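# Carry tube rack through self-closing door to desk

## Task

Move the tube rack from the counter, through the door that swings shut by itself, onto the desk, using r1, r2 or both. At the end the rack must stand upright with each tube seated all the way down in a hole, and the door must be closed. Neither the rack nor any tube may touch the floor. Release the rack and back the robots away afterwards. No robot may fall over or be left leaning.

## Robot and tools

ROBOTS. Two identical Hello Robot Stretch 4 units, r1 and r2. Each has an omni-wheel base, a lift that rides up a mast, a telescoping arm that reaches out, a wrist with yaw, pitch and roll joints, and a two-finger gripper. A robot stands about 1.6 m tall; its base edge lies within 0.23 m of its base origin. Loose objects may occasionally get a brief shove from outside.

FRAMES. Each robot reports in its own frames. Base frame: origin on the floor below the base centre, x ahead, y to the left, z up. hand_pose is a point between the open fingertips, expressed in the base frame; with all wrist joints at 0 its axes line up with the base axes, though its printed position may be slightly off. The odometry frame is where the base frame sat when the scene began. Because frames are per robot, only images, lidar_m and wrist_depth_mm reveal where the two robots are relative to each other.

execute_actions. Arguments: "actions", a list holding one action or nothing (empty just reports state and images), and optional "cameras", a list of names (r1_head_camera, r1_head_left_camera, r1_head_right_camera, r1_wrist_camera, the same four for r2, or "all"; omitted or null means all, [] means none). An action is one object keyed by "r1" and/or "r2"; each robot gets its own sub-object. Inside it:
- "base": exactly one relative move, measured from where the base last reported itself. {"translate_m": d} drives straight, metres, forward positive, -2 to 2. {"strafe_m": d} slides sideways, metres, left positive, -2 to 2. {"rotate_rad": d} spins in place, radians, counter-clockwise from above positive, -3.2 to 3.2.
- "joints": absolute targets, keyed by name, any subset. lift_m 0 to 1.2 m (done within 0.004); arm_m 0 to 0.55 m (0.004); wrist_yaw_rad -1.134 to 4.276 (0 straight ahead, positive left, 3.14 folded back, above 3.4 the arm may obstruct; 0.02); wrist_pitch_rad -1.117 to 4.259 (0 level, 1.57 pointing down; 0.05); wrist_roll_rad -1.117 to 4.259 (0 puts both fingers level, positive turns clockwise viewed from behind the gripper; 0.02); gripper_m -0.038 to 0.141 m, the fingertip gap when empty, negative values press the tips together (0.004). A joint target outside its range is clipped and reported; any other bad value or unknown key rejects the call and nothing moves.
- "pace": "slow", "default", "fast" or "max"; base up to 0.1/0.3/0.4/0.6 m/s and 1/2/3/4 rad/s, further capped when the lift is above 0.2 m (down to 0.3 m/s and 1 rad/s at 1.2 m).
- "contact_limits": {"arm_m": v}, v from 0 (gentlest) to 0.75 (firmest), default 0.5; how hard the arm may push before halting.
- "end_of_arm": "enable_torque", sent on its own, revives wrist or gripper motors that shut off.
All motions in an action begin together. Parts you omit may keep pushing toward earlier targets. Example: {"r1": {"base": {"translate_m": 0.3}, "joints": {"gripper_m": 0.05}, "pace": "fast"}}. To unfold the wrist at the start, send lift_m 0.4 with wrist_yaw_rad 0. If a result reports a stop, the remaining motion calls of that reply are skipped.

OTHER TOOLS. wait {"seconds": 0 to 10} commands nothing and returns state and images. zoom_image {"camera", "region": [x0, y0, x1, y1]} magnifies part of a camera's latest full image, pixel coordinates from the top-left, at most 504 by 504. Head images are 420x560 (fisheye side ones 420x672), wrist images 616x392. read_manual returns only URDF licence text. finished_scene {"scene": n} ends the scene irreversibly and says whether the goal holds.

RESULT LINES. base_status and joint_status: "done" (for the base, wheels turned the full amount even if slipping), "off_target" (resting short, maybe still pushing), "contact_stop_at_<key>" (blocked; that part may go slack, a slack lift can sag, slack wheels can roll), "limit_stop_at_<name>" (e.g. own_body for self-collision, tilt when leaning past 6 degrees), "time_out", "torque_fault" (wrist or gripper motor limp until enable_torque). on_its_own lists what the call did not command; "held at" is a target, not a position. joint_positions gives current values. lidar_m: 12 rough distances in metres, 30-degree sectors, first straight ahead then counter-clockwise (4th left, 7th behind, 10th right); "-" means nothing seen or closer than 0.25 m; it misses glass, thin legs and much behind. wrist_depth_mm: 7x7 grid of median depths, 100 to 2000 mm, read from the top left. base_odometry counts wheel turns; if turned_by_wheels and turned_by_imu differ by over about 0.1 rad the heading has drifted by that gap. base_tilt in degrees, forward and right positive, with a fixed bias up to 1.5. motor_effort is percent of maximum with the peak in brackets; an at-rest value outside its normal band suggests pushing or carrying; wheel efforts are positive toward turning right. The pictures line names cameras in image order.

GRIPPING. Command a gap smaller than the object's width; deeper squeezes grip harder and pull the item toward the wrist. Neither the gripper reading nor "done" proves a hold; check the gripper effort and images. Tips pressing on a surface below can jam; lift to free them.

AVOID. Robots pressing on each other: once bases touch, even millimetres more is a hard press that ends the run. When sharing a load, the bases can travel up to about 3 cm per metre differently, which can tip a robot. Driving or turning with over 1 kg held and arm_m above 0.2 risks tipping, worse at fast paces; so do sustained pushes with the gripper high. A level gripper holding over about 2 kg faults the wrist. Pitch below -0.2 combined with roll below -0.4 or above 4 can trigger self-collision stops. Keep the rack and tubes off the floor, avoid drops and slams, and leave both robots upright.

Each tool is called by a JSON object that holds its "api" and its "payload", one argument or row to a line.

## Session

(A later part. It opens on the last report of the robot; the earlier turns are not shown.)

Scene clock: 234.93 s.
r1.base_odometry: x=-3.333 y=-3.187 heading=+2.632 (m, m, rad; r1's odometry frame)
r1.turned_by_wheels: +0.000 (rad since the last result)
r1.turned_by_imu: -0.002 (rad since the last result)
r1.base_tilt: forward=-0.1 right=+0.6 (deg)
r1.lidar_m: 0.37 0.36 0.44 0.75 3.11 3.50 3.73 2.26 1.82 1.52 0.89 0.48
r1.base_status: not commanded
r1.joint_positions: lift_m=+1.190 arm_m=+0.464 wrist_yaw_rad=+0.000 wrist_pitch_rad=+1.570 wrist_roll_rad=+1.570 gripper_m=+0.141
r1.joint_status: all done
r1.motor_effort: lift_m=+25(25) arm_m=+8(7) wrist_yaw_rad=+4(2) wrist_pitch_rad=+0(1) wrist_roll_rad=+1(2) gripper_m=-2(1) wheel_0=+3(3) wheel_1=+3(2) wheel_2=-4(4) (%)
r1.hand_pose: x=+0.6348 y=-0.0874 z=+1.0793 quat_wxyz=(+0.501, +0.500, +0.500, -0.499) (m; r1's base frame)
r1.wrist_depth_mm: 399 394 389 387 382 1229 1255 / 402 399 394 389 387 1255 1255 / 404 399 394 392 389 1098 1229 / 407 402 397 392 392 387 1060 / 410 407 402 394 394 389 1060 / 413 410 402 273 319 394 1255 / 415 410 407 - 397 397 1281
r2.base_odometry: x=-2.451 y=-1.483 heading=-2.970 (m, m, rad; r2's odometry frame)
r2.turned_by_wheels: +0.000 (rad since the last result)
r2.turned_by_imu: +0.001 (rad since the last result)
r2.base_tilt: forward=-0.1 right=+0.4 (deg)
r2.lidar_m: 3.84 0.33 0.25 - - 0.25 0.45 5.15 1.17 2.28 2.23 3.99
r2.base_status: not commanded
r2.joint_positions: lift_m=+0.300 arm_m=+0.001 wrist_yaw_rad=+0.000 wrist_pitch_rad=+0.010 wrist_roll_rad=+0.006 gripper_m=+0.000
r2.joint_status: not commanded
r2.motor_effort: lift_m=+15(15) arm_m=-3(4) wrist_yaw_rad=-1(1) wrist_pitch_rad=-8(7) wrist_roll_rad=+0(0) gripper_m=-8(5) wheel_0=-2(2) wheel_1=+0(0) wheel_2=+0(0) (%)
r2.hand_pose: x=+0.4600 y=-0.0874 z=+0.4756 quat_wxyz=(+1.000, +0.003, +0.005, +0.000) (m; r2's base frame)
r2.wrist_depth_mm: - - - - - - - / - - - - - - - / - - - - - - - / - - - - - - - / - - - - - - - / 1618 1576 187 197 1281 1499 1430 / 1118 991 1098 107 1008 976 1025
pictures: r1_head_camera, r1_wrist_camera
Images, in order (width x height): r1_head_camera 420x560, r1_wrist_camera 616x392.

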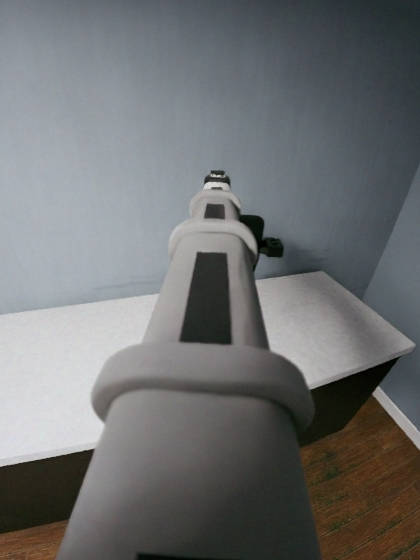

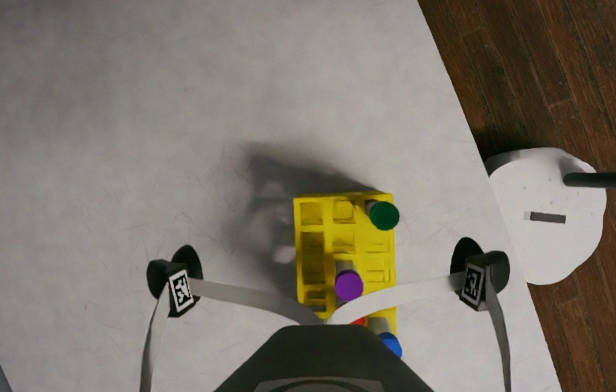

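{"api": "execute_actions", "payload": {
  "actions": [
    {"r1":{"joints":{"arm_m":0.445,"lift_m":1.12},"pace":"slow"}}
  ],
  "cameras": ["r1_wrist_camera"]
}}

Scene clock: 239.50 s.
r1.base_odometry: x=-3.333 y=-3.187 heading=+2.632 (m, m, rad; r1's odometry frame)
r1.turned_by_wheels: +0.000 (rad since the last result)
r1.turned_by_imu: -0.002 (rad since the last result)
r1.base_tilt: forward=-0.2 right=+0.7 (deg)
r1.lidar_m: 0.38 0.37 0.44 0.73 3.10 3.50 3.72 2.28 1.80 1.50 0.86 0.47
r1.base_status: not commanded
r1.joint_positions: lift_m=+1.120 arm_m=+0.446 wrist_yaw_rad=+0.000 wrist_pitch_rad=+1.570 wrist_roll_rad=+1.570 gripper_m=+0.141
r1.joint_status: all done
r1.motor_effort: lift_m=+16(22) arm_m=-8(8) wrist_yaw_rad=+4(3) wrist_pitch_rad=+0(1) wrist_roll_rad=+1(2) gripper_m=+0(0) wheel_0=+3(3) wheel_1=+2(2) wheel_2=-4(3) (%)
r1.hand_pose: x=+0.6176 y=-0.0874 z=+1.0101 quat_wxyz=(+0.501, +0.500, +0.500, -0.499) (m; r1's base frame)
r1.wrist_depth_mm: 329 327 322 320 317 1182 1160 / 332 329 325 322 319 1160 1182 / 334 330 327 324 320 320 1182 / 336 332 329 324 324 320 1008 / 340 336 330 289 324 322 976 / 342 338 332 206 287 322 1205 / 343 340 336 - 329 327 325
r2.base_odometry: x=-2.451 y=-1.483 heading=-2.970 (m, m, rad; r2's odometry frame)
r2.turned_by_wheels: +0.000 (rad since the last result)
r2.turned_by_imu: +0.002 (rad since the last result)
r2.base_tilt: forward=-0.3 right=+0.2 (deg)
r2.lidar_m: 3.85 0.37 0.25 - - 0.25 0.44 5.14 1.16 2.28 2.25 4.01
r2.base_status: not commanded
r2.joint_positions: lift_m=+0.300 arm_m=+0.001 wrist_yaw_rad=+0.000 wrist_pitch_rad=+0.010 wrist_roll_rad=+0.006 gripper_m=+0.000
r2.joint_status: not commanded
r2.motor_effort: lift_m=+15(15) arm_m=-4(4) wrist_yaw_rad=+1(3) wrist_pitch_rad=-7(8) wrist_roll_rad=-1(0) gripper_m=-9(10) wheel_0=-2(2) wheel_1=+0(0) wheel_2=+0(0) (%)
r2.hand_pose: x=+0.4600 y=-0.0874 z=+0.4756 quat_wxyz=(+1.000, +0.003, +0.005, +0.000) (m; r2's base frame)
r2.wrist_depth_mm: - - - - - - - / - - - - - - - / - - - - - - - / - - - - - - - / - - - - - - - / 1618 1576 187 197 1281 1464 1430 / 1118 991 1098 107 1008 991 1042
pictures: r1_wrist_camera
Images, in order (width x height): r1_wrist_camera 616x392.

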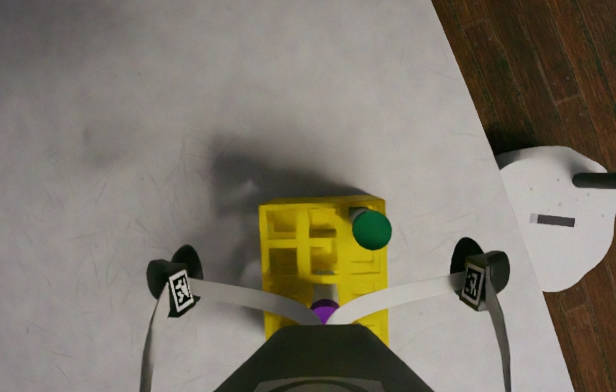

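{"api": "execute_actions", "payload": {
  "actions": [
    {"r1":{"joints":{"lift_m":1.068},"pace":"slow"}}
  ],
  "cameras": ["r1_wrist_camera"]
}}

{"api": "execute_actions", "payload": {
  "actions": [
    {"r1":{"joints":{"gripper_m":0.03},"pace":"slow"}}
  ],
  "cameras": ["r1_wrist_camera"]
}}

Scene clock: 243.07 s.
r1.base_odometry: x=-3.333 y=-3.187 heading=+2.632 (m, m, rad; r1's odometry frame)
r1.turned_by_wheels: +0.000 (rad since the last result)
r1.turned_by_imu: -0.001 (rad since the last result)
r1.base_tilt: forward=-0.1 right=+0.7 (deg)
r1.lidar_m: 0.39 0.39 0.44 0.72 3.11 3.50 3.72 2.28 1.80 1.49 0.88 0.48
r1.base_status: not commanded
r1.joint_positions: lift_m=+1.068 arm_m=+0.446 wrist_yaw_rad=+0.000 wrist_pitch_rad=+1.570 wrist_roll_rad=+1.570 gripper_m=+0.141
r1.joint_status: all done
r1.motor_effort: lift_m=+16(18) arm_m=-8(8) wrist_yaw_rad=+3(4) wrist_pitch_rad=-2(1) wrist_roll_rad=+0(1) gripper_m=-1(2) wheel_0=+3(3) wheel_1=+2(2) wheel_2=-3(4) (%)
r1.hand_pose: x=+0.6176 y=-0.0874 z=+0.9581 quat_wxyz=(+0.501, +0.500, +0.500, -0.499) (m; r1's base frame)
r1.wrist_depth_mm: 277 273 271 270 267 1118 1118 / 277 277 273 270 267 265 1118 / 281 277 276 273 271 267 1118 / 282 281 276 272 271 268 931 / 285 282 277 236 198 270 270 / 287 283 281 193 200 272 271 / 290 286 283 - 277 274 273
r2.base_odometry: x=-2.451 y=-1.483 heading=-2.970 (m, m, rad; r2's odometry frame)
r2.turned_by_wheels: +0.000 (rad since the last result)
r2.turned_by_imu: +0.001 (rad since the last result)
r2.base_tilt: forward=-0.2 right=+0.3 (deg)
r2.lidar_m: 3.86 0.37 0.25 - - 0.25 0.46 5.12 1.16 2.27 2.25 4.00
r2.base_status: not commanded
r2.joint_positions: lift_m=+0.300 arm_m=+0.001 wrist_yaw_rad=+0.000 wrist_pitch_rad=+0.010 wrist_roll_rad=+0.006 gripper_m=+0.000
r2.joint_status: not commanded
r2.motor_effort: lift_m=+15(15) arm_m=-3(4) wrist_yaw_rad=-2(3) wrist_pitch_rad=-7(7) wrist_roll_rad=+0(0) gripper_m=-7(8) wheel_0=-2(2) wheel_1=+0(0) wheel_2=+0(0) (%)
r2.hand_pose: x=+0.4600 y=-0.0874 z=+0.4756 quat_wxyz=(+1.000, +0.003, +0.005, +0.000) (m; r2's base frame)
r2.wrist_depth_mm: - - - - - - - / - - - - - - - / - - - - - - - / - - - - - - - / - - - - - - - / 1618 1576 187 197 1281 1464 1397 / 1118 991 1098 107 1008 991 1042
pictures: r1_wrist_camera
Images, in order (width x height): r1_wrist_camera 616x392.

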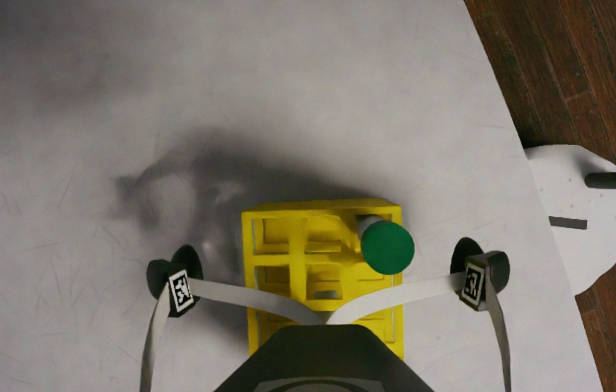

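Scene clock: 247.83 s.
r1.base_odometry: x=-3.333 y=-3.187 heading=+2.632 (m, m, rad; r1's odometry frame)
r1.turned_by_wheels: +0.000 (rad since the last result)
r1.turned_by_imu: -0.002 (rad since the last result)
r1.base_tilt: forward=-0.2 right=+0.6 (deg)
r1.lidar_m: 0.37 0.37 0.45 0.70 3.11 3.49 3.73 2.28 1.79 1.50 0.87 0.46
r1.base_status: not commanded
r1.joint_positions: lift_m=+1.068 arm_m=+0.446 wrist_yaw_rad=+0.000 wrist_pitch_rad=+1.570 wrist_roll_rad=+1.570 gripper_m=+0.031
r1.joint_status: all done
r1.motor_effort: lift_m=+16(16) arm_m=-8(8) wrist_yaw_rad=+3(2) wrist_pitch_rad=+0(1) wrist_roll_rad=+2(1) gripper_m=-27(29) wheel_0=+3(3) wheel_1=+2(2) wheel_2=-3(3) (%)
r1.hand_pose: x=+0.6176 y=-0.0874 z=+0.9581 quat_wxyz=(+0.501, +0.500, +0.500, -0.499) (m; r1's base frame)
r1.wrist_depth_mm: 277 273 272 268 265 1118 1118 / 279 276 273 271 267 266 1118 / 281 278 274 272 271 267 1138 / 282 281 276 272 271 268 931 / 285 281 279 232 153 270 270 / 287 285 195 198 197 179 270 / 289 286 282 - 276 274 272
r2.base_odometry: x=-2.451 y=-1.483 heading=-2.970 (m, m, rad; r2's odometry frame)
r2.turned_by_wheels: +0.000 (rad since the last result)
r2.turned_by_imu: +0.002 (rad since the last result)
r2.base_tilt: forward=-0.2 right=+0.3 (deg)
r2.lidar_m: 3.87 0.36 0.25 - - 0.25 0.46 5.12 1.15 2.29 2.26 4.00
r2.base_status: not commanded
r2.joint_positions: lift_m=+0.300 arm_m=+0.001 wrist_yaw_rad=+0.000 wrist_pitch_rad=+0.010 wrist_roll_rad=+0.006 gripper_m=+0.000
r2.joint_status: not commanded
r2.motor_effort: lift_m=+15(15) arm_m=-3(3) wrist_yaw_rad=-2(2) wrist_pitch_rad=-7(7) wrist_roll_rad=+0(1) gripper_m=-6(9) wheel_0=-2(2) wheel_1=-1(0) wheel_2=+0(0) (%)
r2.hand_pose: x=+0.4600 y=-0.0874 z=+0.4756 quat_wxyz=(+1.000, +0.003, +0.005, +0.000) (m; r2's base frame)
r2.wrist_depth_mm: - - - - - - - / - - - - - - - / - - - - - - - / - - - - - - - / - - - - - - - / 1576 1576 187 197 1308 1464 1430 / 1118 991 1098 107 1008 991 1042
pictures: r1_wrist_camera
Images, in order (width x height): r1_wrist_camera 616x392.

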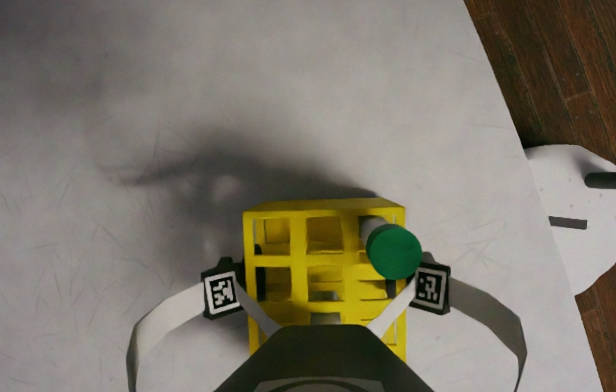

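{"api": "execute_actions", "payload": {
  "actions": [
    {"r1":{"joints":{"gripper_m":0.015},"pace":"slow"}}
  ],
  "cameras": []
}}

{"api": "execute_actions", "payload": {
  "actions": [
    {"r1":{"joints":{"lift_m":1.13},"pace":"slow"}}
  ],
  "cameras": ["r1_wrist_camera","r1_head_right_camera"]
}}

Scene clock: 250.80 s.
r1.base_odometry: x=-3.333 y=-3.187 heading=+2.632 (m, m, rad; r1's odometry frame)
r1.turned_by_wheels: +0.000 (rad since the last result)
r1.turned_by_imu: -0.001 (rad since the last result)
r1.base_tilt: forward=-0.2 right=+0.6 (deg)
r1.lidar_m: 0.38 0.38 0.42 0.71 3.11 3.50 3.74 2.29 1.81 1.52 0.87 0.45
r1.base_status: not commanded
r1.joint_positions: lift_m=+1.068 arm_m=+0.446 wrist_yaw_rad=+0.000 wrist_pitch_rad=+1.570 wrist_roll_rad=+1.570 gripper_m=+0.016
r1.joint_status: all done
r1.motor_effort: lift_m=+16(16) arm_m=-8(8) wrist_yaw_rad=+4(5) wrist_pitch_rad=+1(0) wrist_roll_rad=+1(1) gripper_m=-33(31) wheel_0=+3(3) wheel_1=+3(2) wheel_2=-3(3) (%)
r1.hand_pose: x=+0.6176 y=-0.0874 z=+0.9581 quat_wxyz=(+0.501, +0.500, +0.500, -0.499) (m; r1's base frame)
r1.wrist_depth_mm: 276 274 271 270 265 1118 1118 / 278 276 274 270 268 266 1118 / 279 278 276 272 270 266 1138 / 282 279 277 273 270 268 931 / 285 282 278 228 151 271 270 / 287 282 189 193 192 177 270 / 289 285 282 - 276 273 272
r2.base_odometry: x=-2.451 y=-1.483 heading=-2.970 (m, m, rad; r2's odometry frame)
r2.turned_by_wheels: +0.000 (rad since the last result)
r2.turned_by_imu: +0.001 (rad since the last result)
r2.base_tilt: forward=-0.1 right=+0.4 (deg)
r2.lidar_m: 3.86 0.35 0.25 - - 0.25 0.46 5.12 1.15 2.29 2.26 3.99
r2.base_status: not commanded
r2.joint_positions: lift_m=+0.300 arm_m=+0.001 wrist_yaw_rad=+0.000 wrist_pitch_rad=+0.010 wrist_roll_rad=+0.006 gripper_m=+0.000
r2.joint_status: not commanded
r2.motor_effort: lift_m=+15(15) arm_m=-3(4) wrist_yaw_rad=+0(2) wrist_pitch_rad=-8(8) wrist_roll_rad=+0(0) gripper_m=-7(4) wheel_0=-2(2) wheel_1=-1(0) wheel_2=+0(0) (%)
r2.hand_pose: x=+0.4600 y=-0.0874 z=+0.4756 quat_wxyz=(+1.000, +0.003, +0.005, +0.000) (m; r2's base frame)
r2.wrist_depth_mm: - - - - - - - / - - - - - - - / - - - - - - - / - - - - - - - / - - - - - - - / 1618 1576 187 197 1308 1464 1397 / 1118 991 1098 107 1008 991 1042
pictures: none
No camera images: the call's "cameras" was empty. Leave "cameras" out to get every camera's image.

Scene clock: 252.20 s.
r1.base_odometry: x=-3.333 y=-3.187 heading=+2.632 (m, m, rad; r1's odometry frame)
r1.turned_by_wheels: +0.000 (rad since the last result)
r1.turned_by_imu: -0.001 (rad since the last result)
r1.base_tilt: forward=-0.2 right=+0.6 (deg)
r1.lidar_m: 0.38 0.38 0.45 0.73 3.10 3.50 3.72 2.27 1.82 1.51 0.89 0.46
r1.base_status: not commanded
r1.joint_positions: lift_m=+1.130 arm_m=+0.446 wrist_yaw_rad=+0.000 wrist_pitch_rad=+1.570 wrist_roll_rad=+1.570 gripper_m=+0.016
r1.joint_status: all done
r1.motor_effort: lift_m=+26(25) arm_m=-8(8) wrist_yaw_rad=+3(4) wrist_pitch_rad=+0(1) wrist_roll_rad=+1(1) gripper_m=-30(31) wheel_0=+3(3) wheel_1=+2(2) wheel_2=-3(4) (%)
r1.hand_pose: x=+0.6176 y=-0.0874 z=+1.0193 quat_wxyz=(+0.501, +0.500, +0.500, -0.499) (m; r1's base frame)
r1.wrist_depth_mm: 340 334 332 327 324 1182 1160 / 340 338 332 330 325 1182 1182 / 343 340 336 334 329 1008 1182 / 345 342 338 334 330 330 1008 / 349 343 340 228 149 330 1008 / 351 345 189 194 191 177 1229 / 353 347 345 - 336 334 1205
r2.base_odometry: x=-2.451 y=-1.483 heading=-2.970 (m, m, rad; r2's odometry frame)
r2.turned_by_wheels: +0.000 (rad since the last result)
r2.turned_by_imu: +0.001 (rad since the last result)
r2.base_tilt: forward=-0.2 right=+0.4 (deg)
r2.lidar_m: 3.87 0.37 0.25 - - 0.25 0.43 5.12 1.13 2.30 2.24 3.97
r2.base_status: not commanded
r2.joint_positions: lift_m=+0.300 arm_m=+0.001 wrist_yaw_rad=+0.000 wrist_pitch_rad=+0.010 wrist_roll_rad=+0.006 gripper_m=+0.000
r2.joint_status: not commanded
r2.motor_effort: lift_m=+15(15) arm_m=-4(4) wrist_yaw_rad=+0(0) wrist_pitch_rad=-7(7) wrist_roll_rad=+0(0) gripper_m=-8(7) wheel_0=-2(2) wheel_1=+0(0) wheel_2=+0(0) (%)
r2.hand_pose: x=+0.4600 y=-0.0874 z=+0.4756 quat_wxyz=(+1.000, +0.003, +0.005, +0.000) (m; r2's base frame)
r2.wrist_depth_mm: - - - - - - - / - - - - - - - / - - - - - - - / - - - - - - - / - - - - - - - / 1576 1576 188 197 1281 1464 1464 / 1118 991 1098 107 991 991 1025
pictures: r1_head_right_camera, r1_wrist_camera
Images, in order (width x height): r1_head_right_camera 420x672, r1_wrist_camera 616x392.

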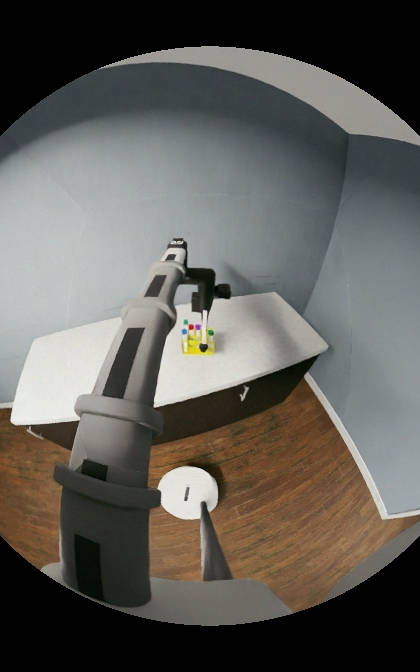

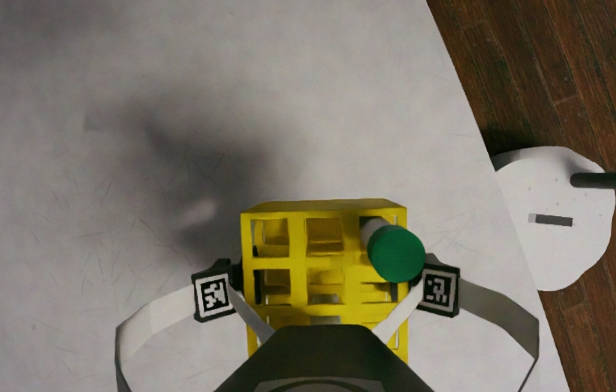

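{"api": "execute_actions", "payload": {
  "actions": [
    {"r1":{"joints":{"arm_m":0.12},"base":{"translate_m":-0.3},"pace":"slow"}}
  ],
  "cameras": []
}}

{"api": "execute_actions", "payload": {
  "actions": [
    {"r1":{"joints":{"lift_m":1.0},"base":{"rotate_rad":-1.253},"pace":"slow"}}
  ],
  "cameras": ["r1_wrist_camera"]
}}

{"api": "execute_actions", "payload": {
  "actions": [
    {"r1":{"base":{"strafe_m":-1.5}}}
  ],
  "cameras": ["r1_wrist_camera","r1_head_left_camera","r1_head_camera"]
}}

Scene clock: 260.87 s.
r1.base_odometry: x=-3.071 y=-3.333 heading=+2.632 (m, m, rad; r1's odometry frame)
r1.turned_by_wheels: +0.000 (rad since the last result)
r1.turned_by_imu: -0.003 (rad since the last result)
r1.base_tilt: forward=-0.2 right=+0.6 (deg)
r1.lidar_m: 0.25 0.66 0.75 2.44 3.01 3.41 3.44 2.04 1.91 1.60 1.60 0.80
r1.base_status: done
r1.joint_positions: lift_m=+1.130 arm_m=+0.121 wrist_yaw_rad=+0.000 wrist_pitch_rad=+1.570 wrist_roll_rad=+1.570 gripper_m=+0.016
r1.joint_status: all done
r1.motor_effort: lift_m=+26(26) arm_m=-8(7) wrist_yaw_rad=+4(4) wrist_pitch_rad=-1(1) wrist_roll_rad=+1(1) gripper_m=-32(31) wheel_0=-3(5) wheel_1=-3(5) wheel_2=+1(2) (%)
r1.hand_pose: x=+0.2926 y=-0.0874 z=+1.0193 quat_wxyz=(+0.500, +0.500, +0.500, -0.500) (m; r1's base frame)
r1.wrist_depth_mm: 878 1229 1229 1229 1182 1205 1160 / 798 1229 1229 1229 1205 1205 1160 / 732 1078 1205 1229 1229 1205 1182 / 676 960 1281 1229 1008 1008 1205 / 627 854 1229 228 144 1008 1229 / 574 683 190 194 192 176 1205 / 544 654 1042 - 1229 1255 1229
r2.base_odometry: x=-2.451 y=-1.483 heading=-2.970 (m, m, rad; r2's odometry frame)
r2.turned_by_wheels: +0.000 (rad since the last result)
r2.turned_by_imu: +0.003 (rad since the last result)
r2.base_tilt: forward=-0.2 right=+0.3 (deg)
r2.lidar_m: 3.86 0.37 0.25 - - 0.25 0.43 5.13 1.14 2.34 2.04 3.99
r2.base_status: not commanded
r2.joint_positions: lift_m=+0.300 arm_m=+0.001 wrist_yaw_rad=+0.000 wrist_pitch_rad=+0.010 wrist_roll_rad=+0.006 gripper_m=+0.000
r2.joint_status: not commanded
r2.motor_effort: lift_m=+15(15) arm_m=-4(4) wrist_yaw_rad=+0(1) wrist_pitch_rad=-8(8) wrist_roll_rad=+0(1) gripper_m=-6(5) wheel_0=-2(2) wheel_1=-1(0) wheel_2=+0(0) (%)
r2.hand_pose: x=+0.4600 y=-0.0874 z=+0.4756 quat_wxyz=(+1.000, +0.003, +0.005, +0.000) (m; r2's base frame)
r2.wrist_depth_mm: - - - - - - - / - - - - - - - / - - - - - - - / - - - - - - - / - - - - - - - / 1618 1576 187 196 1281 1464 1430 / 1118 976 1098 107 1025 991 1042
pictures: none
No camera images: the call's "cameras" was empty. Leave "cameras" out to get every camera's image.

Scene clock: 263.40 s.
r1.base_odometry: x=-3.071 y=-3.333 heading=+1.379 (m, m, rad; r1's odometry frame)
r1.turned_by_wheels: -1.252 (rad since the last result)
r1.turned_by_imu: -1.242 (rad since the last result)
r1.base_tilt: forward=-0.2 right=+0.7 (deg)
r1.lidar_m: 0.25 0.96 0.70 0.65 0.69 0.98 3.03 3.12 3.55 2.03 2.02 1.65
r1.base_status: done
r1.joint_positions: lift_m=+1.000 arm_m=+0.121 wrist_yaw_rad=+0.000 wrist_pitch_rad=+1.570 wrist_roll_rad=+1.570 gripper_m=+0.016
r1.joint_status: all done
r1.motor_effort: lift_m=+16(27) arm_m=-8(8) wrist_yaw_rad=+4(5) wrist_pitch_rad=+0(2) wrist_roll_rad=+0(1) gripper_m=-31(30) wheel_0=+2(5) wheel_1=+3(6) wheel_2=+3(10) (%)
r1.hand_pose: x=+0.2925 y=-0.0874 z=+0.8901 quat_wxyz=(+0.500, +0.500, +0.500, -0.500) (m; r1's base frame)
r1.wrist_depth_mm: 1118 1118 1078 1078 1078 1060 1060 / 1118 1118 1098 1078 1098 1060 1060 / 1138 1118 1098 1118 1078 1078 1078 / 1138 1118 1118 1078 878 891 1078 / 1160 1160 1118 227 144 891 1098 / 1182 1138 190 194 193 176 1118 / 1160 1160 1160 - 1118 1098 1098
r2.base_odometry: x=-2.451 y=-1.483 heading=-2.970 (m, m, rad; r2's odometry frame)
r2.turned_by_wheels: +0.000 (rad since the last result)
r2.turned_by_imu: +0.001 (rad since the last result)
r2.base_tilt: forward=-0.1 right=+0.3 (deg)
r2.lidar_m: 3.87 0.35 0.25 - - 0.25 0.43 5.12 1.14 2.02 2.03 4.00
r2.base_status: not commanded
r2.joint_positions: lift_m=+0.300 arm_m=+0.001 wrist_yaw_rad=+0.000 wrist_pitch_rad=+0.010 wrist_roll_rad=+0.006 gripper_m=+0.000
r2.joint_status: not commanded
r2.motor_effort: lift_m=+15(15) arm_m=-3(3) wrist_yaw_rad=-3(3) wrist_pitch_rad=-8(8) wrist_roll_rad=+0(0) gripper_m=-4(6) wheel_0=-2(2) wheel_1=+0(0) wheel_2=+0(0) (%)
r2.hand_pose: x=+0.4600 y=-0.0874 z=+0.4756 quat_wxyz=(+1.000, +0.003, +0.005, +0.000) (m; r2's base frame)
r2.wrist_depth_mm: - - - - - - - / - - - - - - - / - - - - - - - / - - - - - - - / - - - - - - - / 1618 1576 187 197 1281 1464 1397 / 1118 1008 1098 107 1008 991 1025
pictures: r1_wrist_camera
Images, in order (width x height): r1_wrist_camera 616x392.

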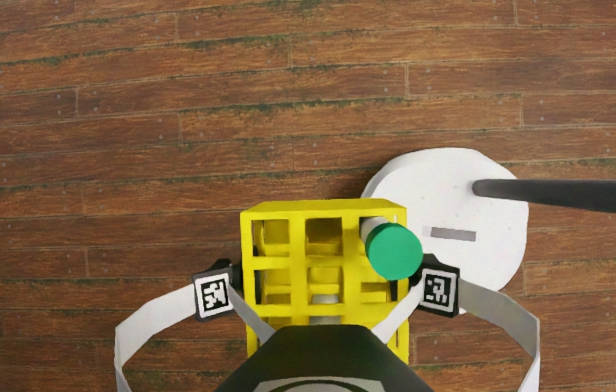

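Scene clock: 269.73 s.
r1.base_odometry: x=-1.599 y=-3.619 heading=+1.379 (m, m, rad; r1's odometry frame)
r1.turned_by_wheels: +0.000 (rad since the last result)
r1.turned_by_imu: -0.006 (rad since the last result)
r1.base_tilt: forward=-0.1 right=+0.7 (deg)
r1.lidar_m: 0.25 1.66 2.27 2.17 2.28 3.13 3.04 2.72 2.01 1.89 0.65 0.72
r1.base_status: done
r1.joint_positions: lift_m=+1.000 arm_m=+0.121 wrist_yaw_rad=+0.000 wrist_pitch_rad=+1.570 wrist_roll_rad=+1.570 gripper_m=+0.016
r1.joint_status: not commanded
r1.motor_effort: lift_m=+17(17) arm_m=-8(8) wrist_yaw_rad=+3(4) wrist_pitch_rad=+0(0) wrist_roll_rad=+2(0) gripper_m=-31(33) wheel_0=+0(8) wheel_1=-2(11) wheel_2=+0(2) (%)
r1.hand_pose: x=+0.2925 y=-0.0874 z=+0.8900 quat_wxyz=(+0.500, +0.500, +0.500, -0.500) (m; r1's base frame)
r1.wrist_depth_mm: 917 904 1118 1098 1078 1078 1060 / 904 976 1118 1078 1078 1078 1060 / 1138 1118 1098 1098 1098 1078 1078 / 1138 1118 1098 1098 891 878 1078 / 1138 1138 1138 227 168 891 1078 / 1160 1138 189 194 192 176 1078 / 1160 1160 1138 - 1118 1118 1098
r2.base_odometry: x=-2.451 y=-1.483 heading=-2.970 (m, m, rad; r2's odometry frame)
r2.turned_by_wheels: +0.000 (rad since the last result)
r2.turned_by_imu: +0.002 (rad since the last result)
r2.base_tilt: forward=-0.1 right=+0.3 (deg)
r2.lidar_m: 3.86 0.36 0.25 - - 0.25 0.44 5.14 1.14 2.74 0.69 0.67
r2.base_status: not commanded
r2.joint_positions: lift_m=+0.300 arm_m=+0.001 wrist_yaw_rad=+0.000 wrist_pitch_rad=+0.010 wrist_roll_rad=+0.006 gripper_m=+0.000
r2.joint_status: not commanded
r2.motor_effort: lift_m=+15(15) arm_m=-4(4) wrist_yaw_rad=-2(0) wrist_pitch_rad=-7(8) wrist_roll_rad=+0(0) gripper_m=-8(9) wheel_0=-2(2) wheel_1=+0(0) wheel_2=+0(0) (%)
r2.hand_pose: x=+0.4600 y=-0.0874 z=+0.4756 quat_wxyz=(+1.000, +0.003, +0.005, +0.000) (m; r2's base frame)
r2.wrist_depth_mm: - - - - - - - / - - - - - - - / - - - - - - - / - - - - - - - / - - - - - - - / 1618 1576 188 196 1281 1430 1366 / 1118 991 1098 107 1008 661 621
pictures: r1_head_camera, r1_head_left_camera, r1_wrist_camera
Images, in order (width x height): r1_head_camera 420x560, r1_head_left_camera 420x672, r1_wrist_camera 616x392.

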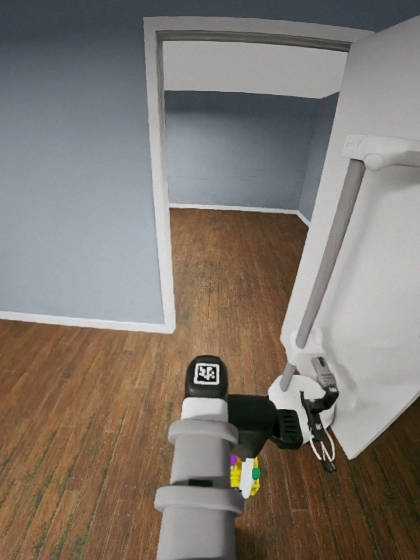

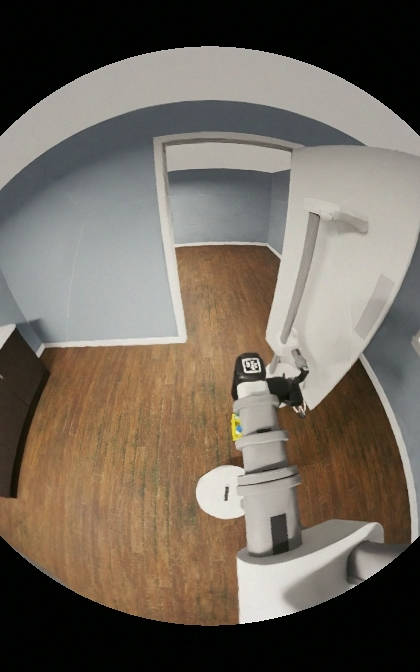

